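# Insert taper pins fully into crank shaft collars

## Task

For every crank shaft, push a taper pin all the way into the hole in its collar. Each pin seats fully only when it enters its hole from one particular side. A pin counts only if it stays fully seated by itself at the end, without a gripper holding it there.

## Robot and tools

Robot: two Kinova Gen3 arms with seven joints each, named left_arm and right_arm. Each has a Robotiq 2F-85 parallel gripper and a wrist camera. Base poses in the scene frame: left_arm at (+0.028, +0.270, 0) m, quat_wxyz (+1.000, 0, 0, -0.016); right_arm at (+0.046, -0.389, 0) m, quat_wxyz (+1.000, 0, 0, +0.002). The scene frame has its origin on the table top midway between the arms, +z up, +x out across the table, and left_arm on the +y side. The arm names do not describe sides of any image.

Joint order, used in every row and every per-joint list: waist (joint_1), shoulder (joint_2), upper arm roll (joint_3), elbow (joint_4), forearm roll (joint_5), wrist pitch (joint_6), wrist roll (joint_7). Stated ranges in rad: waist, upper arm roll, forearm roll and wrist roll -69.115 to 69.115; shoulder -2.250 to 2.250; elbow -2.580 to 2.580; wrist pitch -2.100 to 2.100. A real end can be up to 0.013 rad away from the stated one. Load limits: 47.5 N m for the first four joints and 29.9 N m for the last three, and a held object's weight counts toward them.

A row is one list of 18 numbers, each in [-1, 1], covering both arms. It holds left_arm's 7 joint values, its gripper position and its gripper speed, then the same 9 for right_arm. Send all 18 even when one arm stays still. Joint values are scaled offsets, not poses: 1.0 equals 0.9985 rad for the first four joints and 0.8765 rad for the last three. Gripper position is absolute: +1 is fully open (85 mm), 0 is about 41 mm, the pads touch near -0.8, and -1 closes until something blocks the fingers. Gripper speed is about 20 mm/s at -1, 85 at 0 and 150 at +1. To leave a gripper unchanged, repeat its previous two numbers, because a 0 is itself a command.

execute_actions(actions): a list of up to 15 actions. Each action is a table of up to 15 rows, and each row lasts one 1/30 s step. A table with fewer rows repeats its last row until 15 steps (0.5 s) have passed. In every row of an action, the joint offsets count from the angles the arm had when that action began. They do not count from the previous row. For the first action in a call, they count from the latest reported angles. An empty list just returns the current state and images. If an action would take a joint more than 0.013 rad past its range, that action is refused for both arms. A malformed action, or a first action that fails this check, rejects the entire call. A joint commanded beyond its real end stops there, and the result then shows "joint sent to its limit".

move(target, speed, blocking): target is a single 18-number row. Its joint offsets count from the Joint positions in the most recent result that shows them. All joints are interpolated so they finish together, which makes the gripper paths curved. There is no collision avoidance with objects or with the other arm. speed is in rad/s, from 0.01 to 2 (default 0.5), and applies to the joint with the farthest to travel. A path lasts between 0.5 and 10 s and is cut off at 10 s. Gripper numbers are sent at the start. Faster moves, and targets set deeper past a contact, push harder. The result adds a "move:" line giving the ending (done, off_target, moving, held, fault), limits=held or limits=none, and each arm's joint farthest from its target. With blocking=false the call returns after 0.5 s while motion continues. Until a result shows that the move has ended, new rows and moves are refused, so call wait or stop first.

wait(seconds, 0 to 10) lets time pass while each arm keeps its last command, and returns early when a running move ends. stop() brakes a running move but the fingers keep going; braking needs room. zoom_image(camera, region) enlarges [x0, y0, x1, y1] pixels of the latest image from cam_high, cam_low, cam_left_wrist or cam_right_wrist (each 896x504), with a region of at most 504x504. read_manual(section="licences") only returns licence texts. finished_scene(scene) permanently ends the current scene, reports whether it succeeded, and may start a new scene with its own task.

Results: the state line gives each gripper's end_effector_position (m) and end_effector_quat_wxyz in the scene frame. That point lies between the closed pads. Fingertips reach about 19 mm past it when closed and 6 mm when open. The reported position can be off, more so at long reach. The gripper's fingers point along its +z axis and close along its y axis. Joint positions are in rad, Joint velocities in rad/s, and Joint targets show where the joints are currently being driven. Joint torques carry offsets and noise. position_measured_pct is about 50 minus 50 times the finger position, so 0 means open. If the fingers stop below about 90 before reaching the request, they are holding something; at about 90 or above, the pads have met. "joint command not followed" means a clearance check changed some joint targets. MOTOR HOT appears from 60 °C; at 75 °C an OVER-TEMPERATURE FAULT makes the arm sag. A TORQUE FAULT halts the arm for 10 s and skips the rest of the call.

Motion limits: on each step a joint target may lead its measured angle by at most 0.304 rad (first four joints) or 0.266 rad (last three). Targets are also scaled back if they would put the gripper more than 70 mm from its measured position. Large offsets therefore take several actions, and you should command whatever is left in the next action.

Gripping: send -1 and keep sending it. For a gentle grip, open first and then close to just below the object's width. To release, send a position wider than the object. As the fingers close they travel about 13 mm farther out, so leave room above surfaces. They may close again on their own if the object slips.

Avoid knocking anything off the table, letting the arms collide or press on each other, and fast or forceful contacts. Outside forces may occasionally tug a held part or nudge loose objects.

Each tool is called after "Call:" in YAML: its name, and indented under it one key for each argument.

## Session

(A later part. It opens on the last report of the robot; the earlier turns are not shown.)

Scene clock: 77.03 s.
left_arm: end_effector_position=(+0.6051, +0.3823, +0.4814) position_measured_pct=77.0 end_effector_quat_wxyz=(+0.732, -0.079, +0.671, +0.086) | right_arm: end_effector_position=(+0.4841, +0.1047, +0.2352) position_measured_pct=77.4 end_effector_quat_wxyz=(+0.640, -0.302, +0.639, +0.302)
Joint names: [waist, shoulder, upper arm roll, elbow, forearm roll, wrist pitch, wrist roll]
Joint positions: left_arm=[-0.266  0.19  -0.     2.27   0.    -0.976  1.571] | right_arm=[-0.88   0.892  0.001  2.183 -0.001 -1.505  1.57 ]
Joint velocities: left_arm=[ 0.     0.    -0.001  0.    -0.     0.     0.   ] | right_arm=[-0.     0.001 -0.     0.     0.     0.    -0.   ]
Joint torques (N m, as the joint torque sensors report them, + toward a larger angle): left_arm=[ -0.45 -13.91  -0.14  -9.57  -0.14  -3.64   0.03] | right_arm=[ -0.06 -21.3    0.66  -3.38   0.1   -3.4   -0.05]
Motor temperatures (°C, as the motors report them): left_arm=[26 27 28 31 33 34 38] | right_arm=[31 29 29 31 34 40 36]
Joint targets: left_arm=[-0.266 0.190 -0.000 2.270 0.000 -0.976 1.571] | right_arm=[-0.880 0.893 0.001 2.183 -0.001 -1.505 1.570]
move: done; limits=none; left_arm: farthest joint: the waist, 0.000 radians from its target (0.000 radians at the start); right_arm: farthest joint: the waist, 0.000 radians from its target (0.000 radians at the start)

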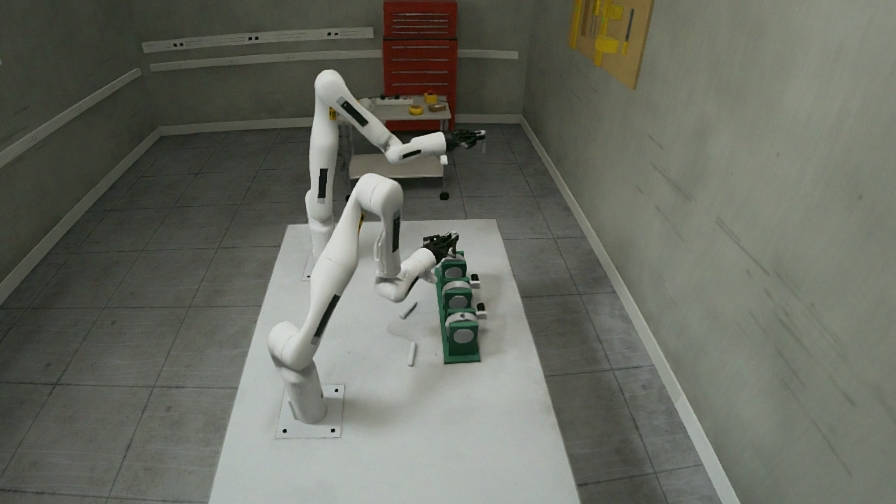

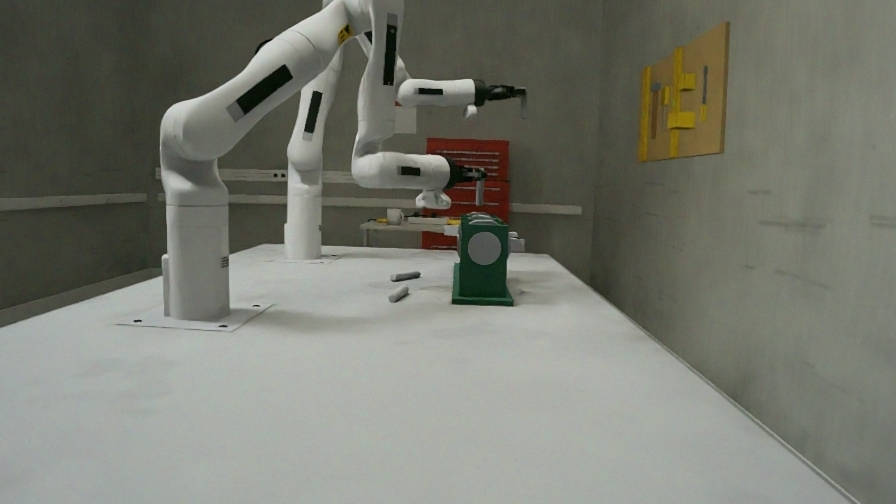

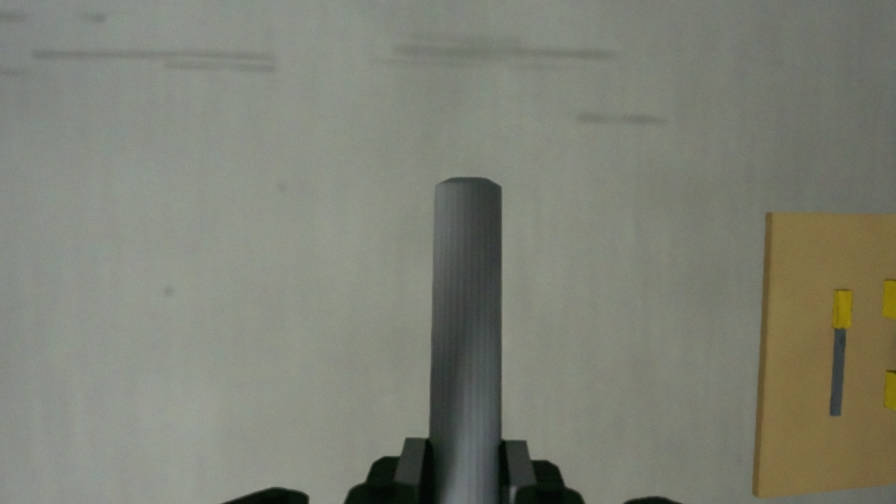

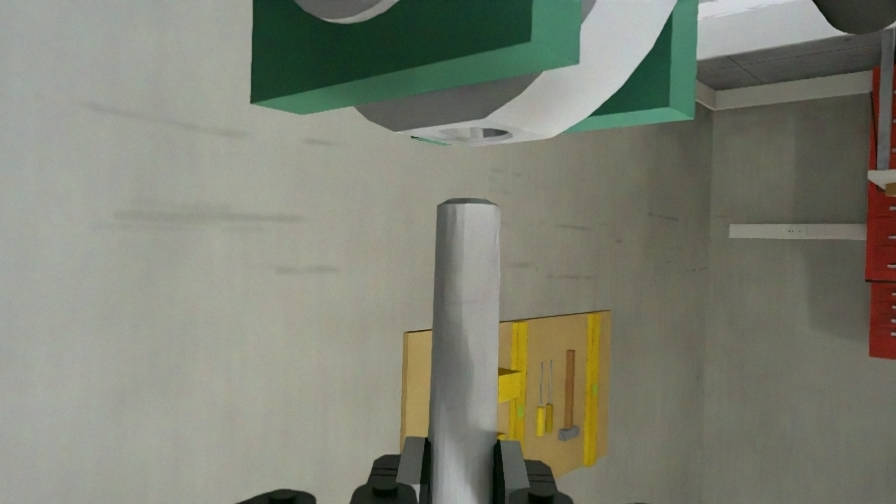

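Call:
move:
  target: [0,0,0,0,0,0,0,-1,0, -0.0027,0.038,0,-0.0066,0,-0.0355,0,-1,0]
  speed: 0.1

Call:
zoom_image:
  camera: "cam_right_wrist"
  region: [380,140,560,240]

Call:
zoom_image:
  camera: "cam_low"
  region: [440,170,530,230]

Scene clock: 78.33 s.
left_arm: end_effector_position=(+0.6051, +0.3823, +0.4814) position_measured_pct=77.0 end_effector_quat_wxyz=(+0.732, -0.079, +0.671, +0.086) | right_arm: end_effector_position=(+0.4827, +0.1058, +0.2222) position_measured_pct=77.4 end_effector_quat_wxyz=(+0.639, -0.303, +0.639, +0.302)
Joint names: [waist, shoulder, upper arm roll, elbow, forearm roll, wrist pitch, wrist roll]
Joint positions: left_arm=[-0.266  0.19  -0.     2.27   0.    -0.976  1.571] | right_arm=[-0.882  0.93   0.001  2.177 -0.001 -1.536  1.57 ]
Joint velocities: left_arm=[ 0.  0.  0. -0.  0.  0.  0.] | right_arm=[-0.     0.001 -0.001  0.001 -0.    -0.001  0.   ]
Joint torques (N m, as the joint torque sensors report them, + toward a larger angle): left_arm=[ -0.07 -13.77  -0.07  -9.82  -0.33  -3.58   0.04] | right_arm=[  0.08 -21.18   0.67  -3.49   0.03  -3.23   0.03]
Motor temperatures (°C, as the motors report them): left_arm=[26 27 28 31 33 34 38] | right_arm=[31 29 29 31 34 40 36]
Joint targets: left_arm=[-0.266 0.190 -0.000 2.270 0.000 -0.976 1.571] | right_arm=[-0.882 0.930 0.001 2.177 -0.001 -1.536 1.570]
move: done; limits=none; left_arm: farthest joint: the waist, 0.000 radians from its target (0.000 radians at the start); right_arm: farthest joint: the waist, 0.000 radians from its target (0.003 radians at the start)

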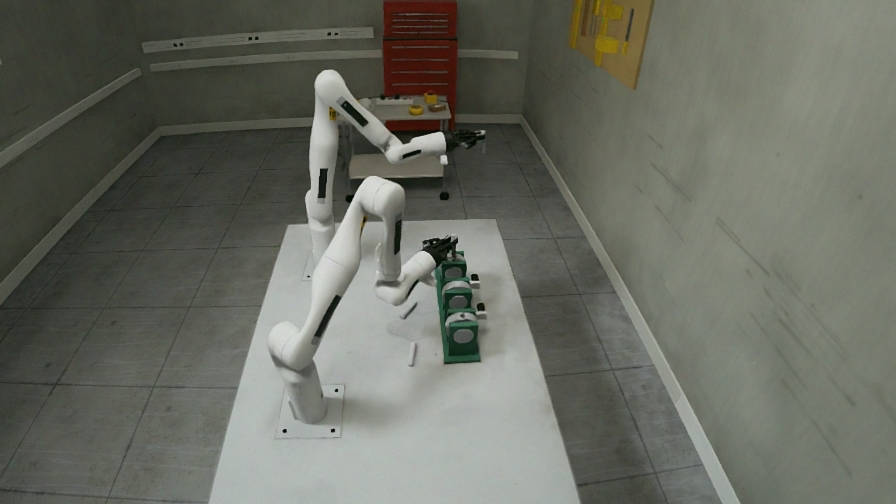

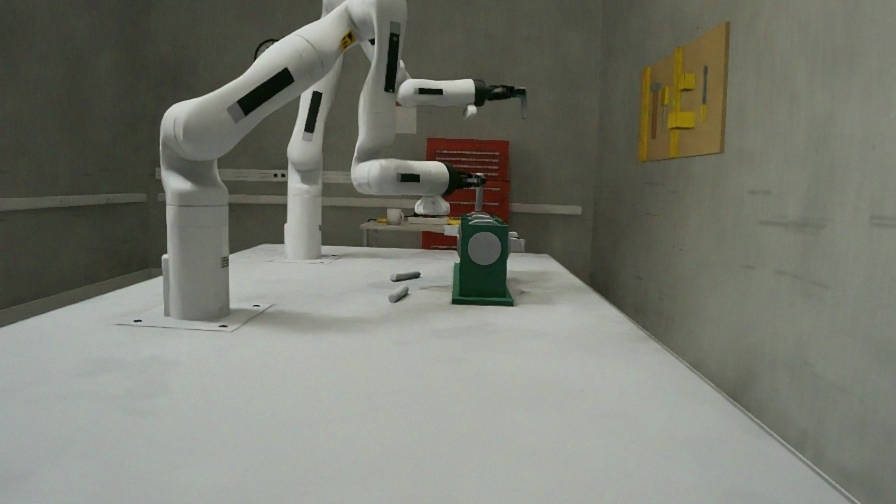

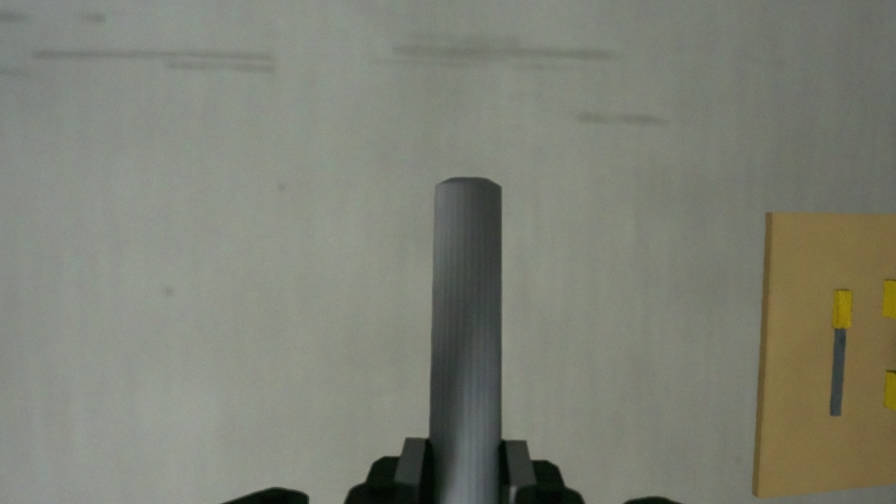

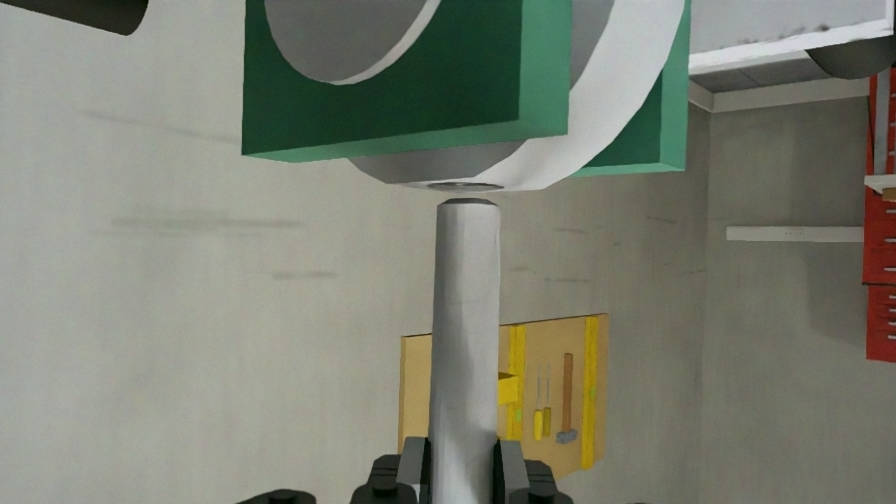

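Region (380, 140, 560, 240) of cam_right_wrist's 896x504 image, scaled by 2.800.

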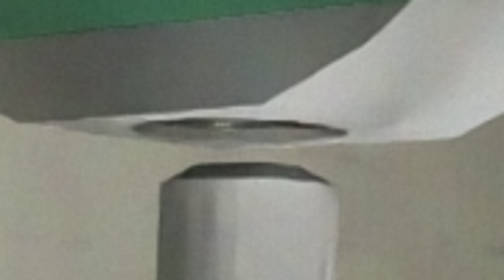

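Region (440, 170, 530, 230) of cam_low's 896x504 image, scaled by 5.600, with more detail than that image has.

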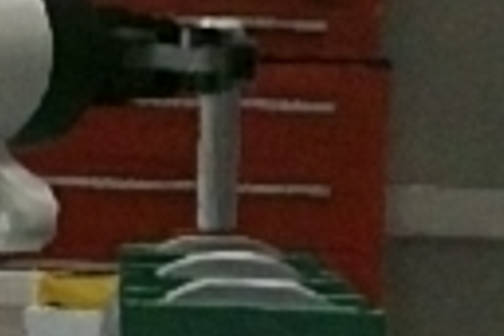

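Call:
move:
  target: [0,0,0,0,0,0,0,-1,0, 0.0012,0.036,0,-0.0075,0,-0.0325,0,-1,0]
  speed: 0.05

Scene clock: 79.53 s.
left_arm: end_effector_position=(+0.6051, +0.3823, +0.4814) position_measured_pct=77.0 end_effector_quat_wxyz=(+0.732, -0.079, +0.671, +0.086) | right_arm: end_effector_position=(+0.4832, +0.1052, +0.2099) position_measured_pct=77.4 end_effector_quat_wxyz=(+0.639, -0.302, +0.639, +0.302)
Joint names: [waist, shoulder, upper arm roll, elbow, forearm roll, wrist pitch, wrist roll]
Joint positions: left_arm=[-0.266  0.19  -0.     2.27   0.    -0.976  1.571] | right_arm=[-0.881  0.966  0.001  2.169 -0.001 -1.565  1.57 ]
Joint velocities: left_arm=[ 0.001  0.     0.     0.     0.     0.    -0.   ] | right_arm=[ 0.     0.001  0.001  0.    -0.     0.     0.   ]
Joint torques (N m, as the joint torque sensors report them, + toward a larger angle): left_arm=[ -0.01 -14.27  -0.06 -10.05  -0.15  -3.52  -0.16] | right_arm=[ -0.52 -21.44   0.72  -3.05   0.43  -3.04  -0.15]
Motor temperatures (°C, as the motors report them): left_arm=[26 27 28 31 33 34 38] | right_arm=[31 29 29 31 34 40 36]
Joint targets: left_arm=[-0.266 0.190 -0.000 2.270 0.000 -0.976 1.571] | right_arm=[-0.881 0.966 0.001 2.169 -0.001 -1.565 1.570]
move: done; limits=none; left_arm: farthest joint: the waist, 0.000 radians from its target (0.000 radians at the start); right_arm: farthest joint: the waist, 0.000 radians from its target (0.002 radians at the start)

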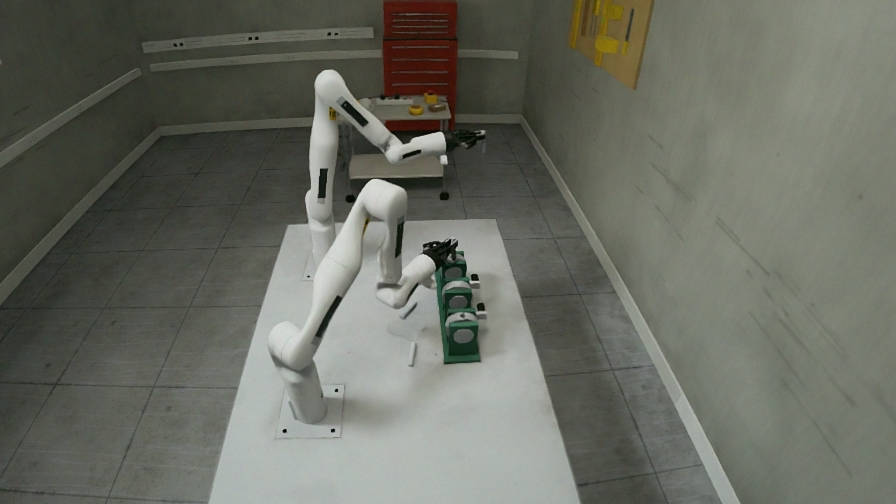

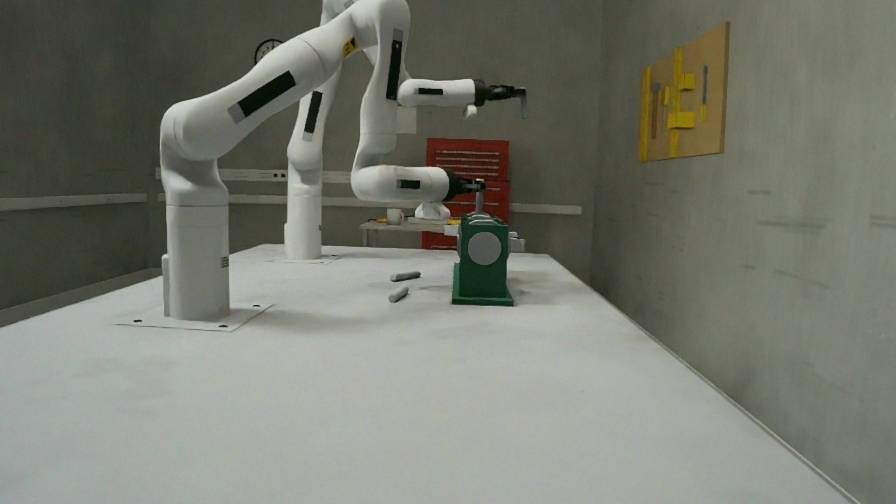

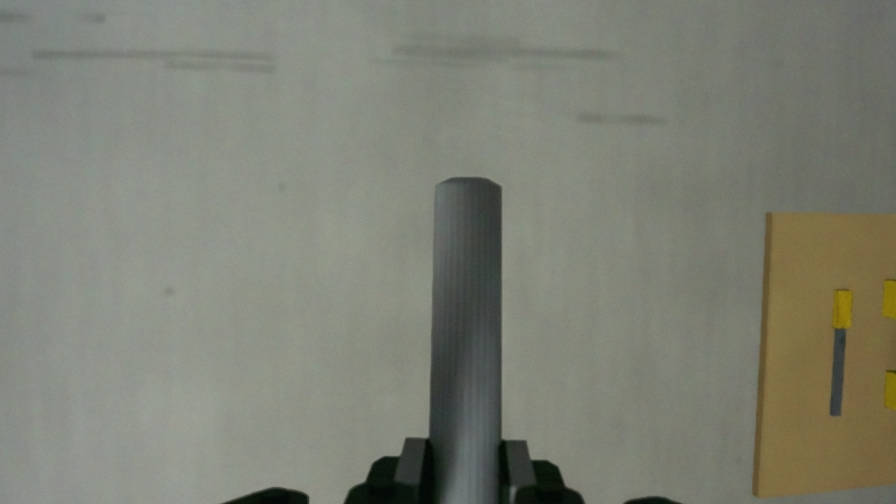

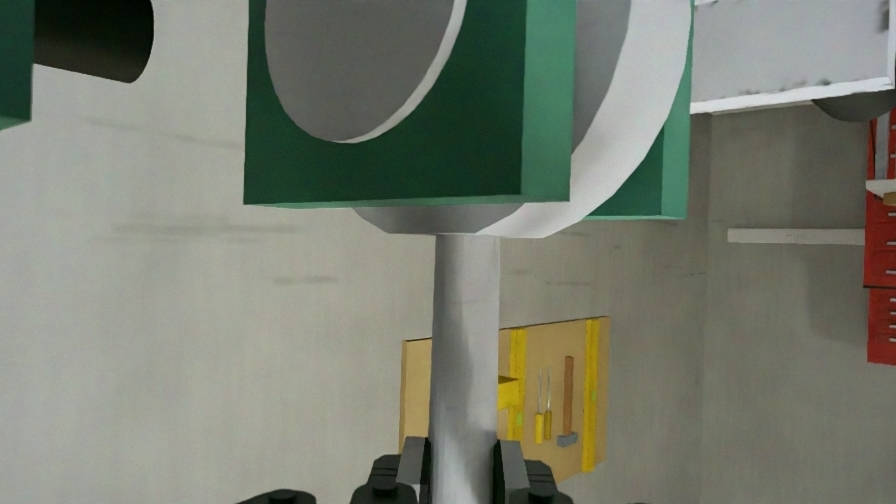

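Call:
move:
  target: [0,0,0,0,0,0,0,-1,0, 0,0.096,0,-0.0283,0,-0.0768,0,-1,0]
  speed: 0.1

Call:
move:
  target: [0,0,0,0,0,0,0,-1,0, 0,0,0,0,0,0,0,-0.3,0]

Scene clock: 81.07 s.
left_arm: end_effector_position=(+0.6051, +0.3823, +0.4814) position_measured_pct=77.0 end_effector_quat_wxyz=(+0.732, -0.079, +0.671, +0.086) | right_arm: end_effector_position=(+0.4835, +0.1051, +0.1763) position_measured_pct=77.4 end_effector_quat_wxyz=(+0.640, -0.302, +0.639, +0.302)
Joint names: [waist, shoulder, upper arm roll, elbow, forearm roll, wrist pitch, wrist roll]
Joint positions: left_arm=[-0.266  0.19  -0.     2.27   0.    -0.976  1.571] | right_arm=[-0.881  1.061  0.001  2.141 -0.001 -1.632  1.57 ]
Joint velocities: left_arm=[-0.     0.001 -0.001 -0.     0.    -0.001  0.   ] | right_arm=[-0.     0.003 -0.    -0.001  0.     0.     0.   ]
Joint torques (N m, as the joint torque sensors report them, + toward a larger angle): left_arm=[  0.11 -13.74  -0.51  -9.81  -0.11  -3.75  -0.22] | right_arm=[ -0.37 -22.27   0.51  -2.86   0.18  -3.02  -0.36]
Motor temperatures (°C, as the motors report them): left_arm=[26 27 28 31 33 34 38] | right_arm=[31 29 29 31 34 40 36]
Joint targets: left_arm=[-0.266 0.190 -0.000 2.270 0.000 -0.976 1.571] | right_arm=[-0.881 1.062 0.001 2.141 -0.001 -1.632 1.570]
move: done; limits=none; left_arm: farthest joint: the waist, 0.000 radians from its target (0.000 radians at the start); right_arm: farthest joint: the waist, 0.000 radians from its target (0.000 radians at the start)

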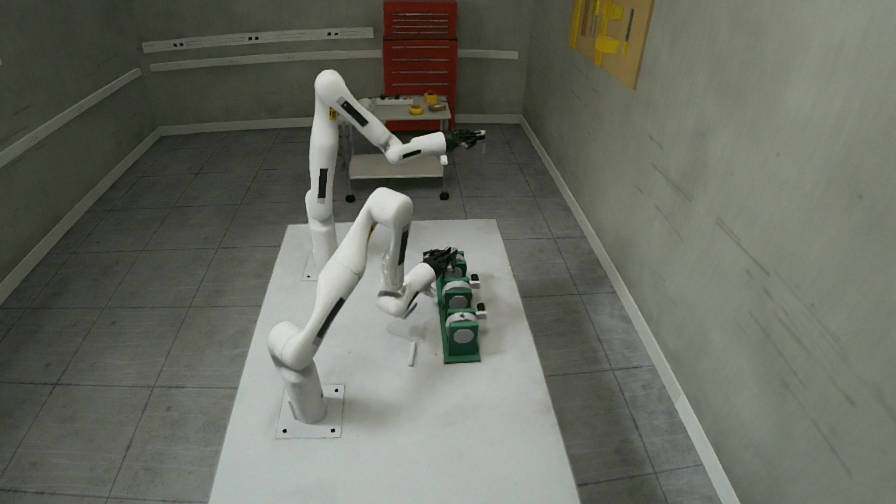

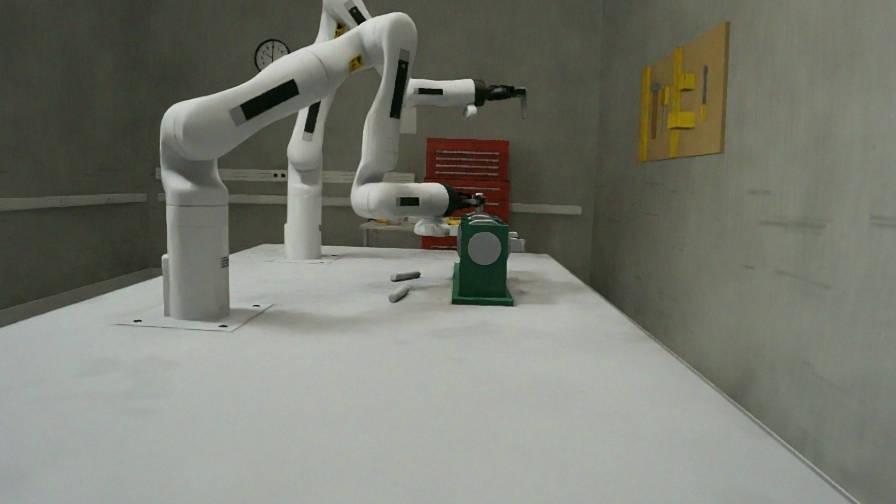

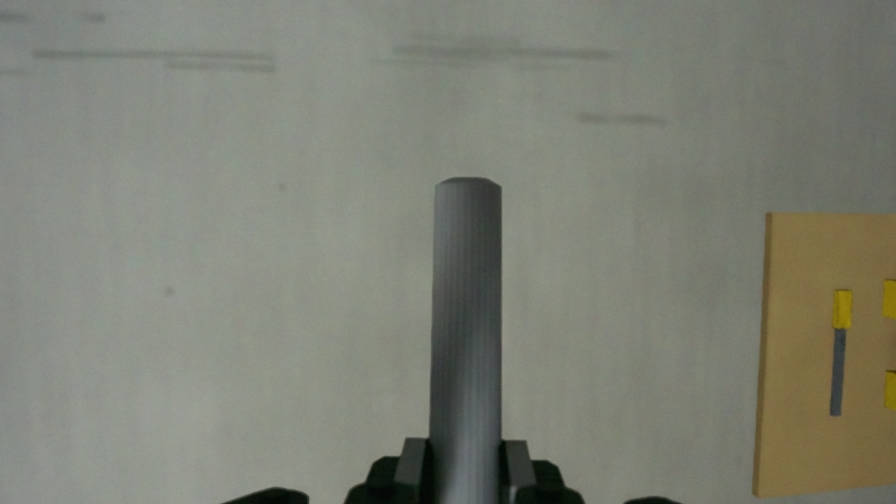

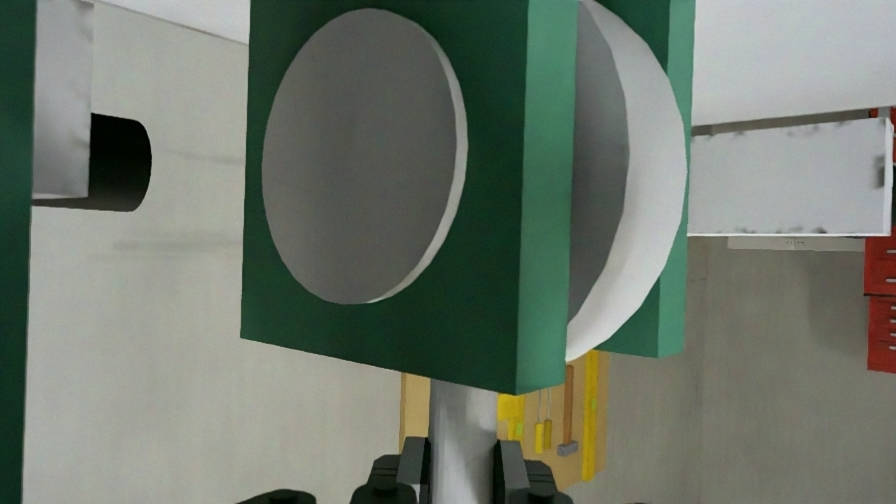

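Scene clock: 81.57 s.
left_arm: end_effector_position=(+0.6051, +0.3823, +0.4814) position_measured_pct=77.0 end_effector_quat_wxyz=(+0.732, -0.079, +0.671, +0.086) | right_arm: end_effector_position=(+0.4835, +0.1051, +0.1764) position_measured_pct=65.1 end_effector_quat_wxyz=(+0.640, -0.302, +0.639, +0.302)
Joint names: [waist, shoulder, upper arm roll, elbow, forearm roll, wrist pitch, wrist roll]
Joint positions: left_arm=[-0.266  0.19  -0.     2.27   0.    -0.976  1.571] | right_arm=[-0.881  1.061  0.001  2.141 -0.001 -1.632  1.57 ]
Joint velocities: left_arm=[-0.     0.     0.     0.001 -0.    -0.001  0.   ] | right_arm=[-0.     0.001  0.001 -0.001 -0.     0.    -0.   ]
Joint torques (N m, as the joint torque sensors report them, + toward a larger angle): left_arm=[ -0.14 -14.06  -0.35  -9.36   0.06  -3.72  -0.26] | right_arm=[ -0.25 -20.58   0.6   -2.25   0.19  -2.63  -0.02]
Motor temperatures (°C, as the motors report them): left_arm=[26 27 28 31 33 34 38] | right_arm=[31 29 29 31 34 40 36]
Joint targets: left_arm=[-0.266 0.190 -0.000 2.270 0.000 -0.976 1.571] | right_arm=[-0.881 1.061 0.001 2.141 -0.001 -1.632 1.570]
move: done; limits=none; left_arm: farthest joint: the waist, 0.000 radians from its target (0.000 radians at the start); right_arm: farthest joint: the waist, 0.000 radians from its target (0.000 radians at the start)

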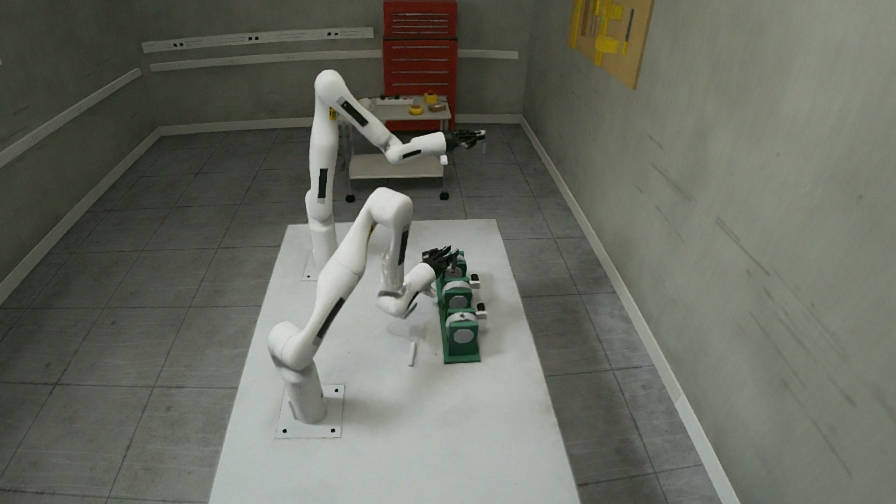

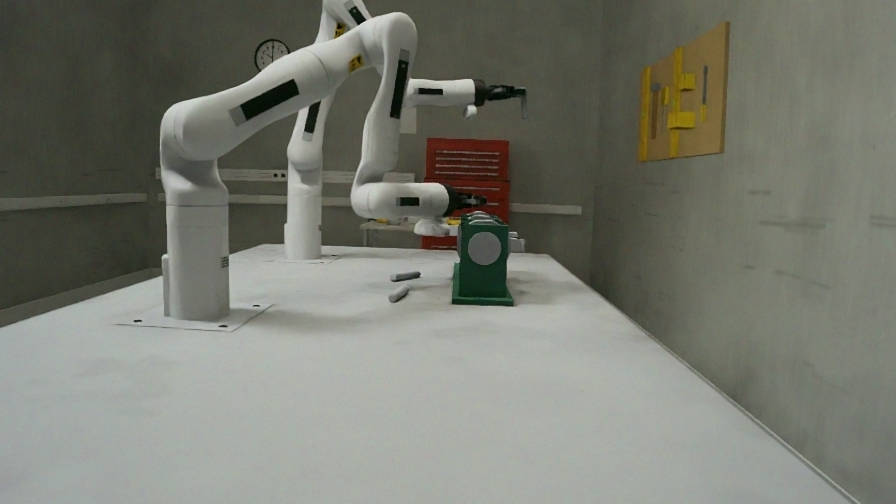

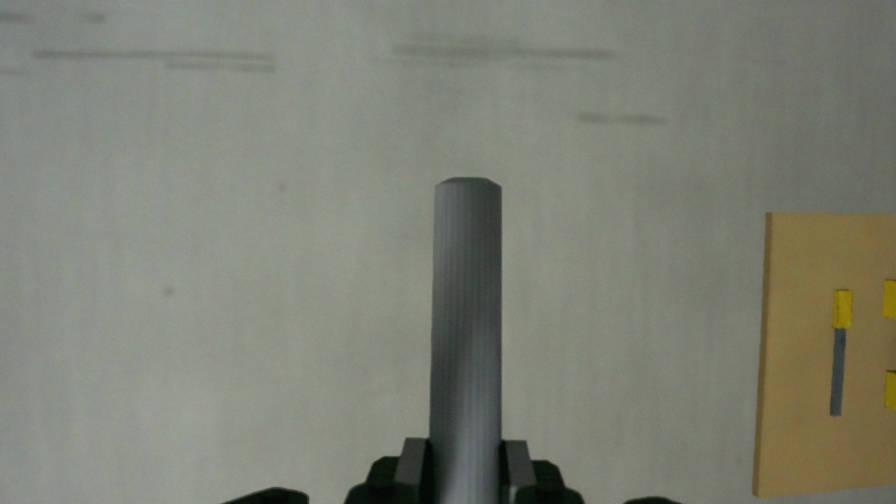

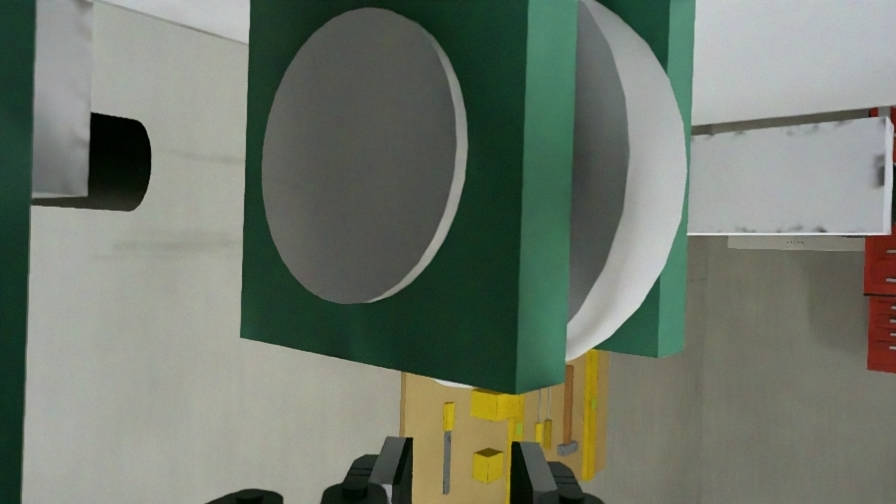

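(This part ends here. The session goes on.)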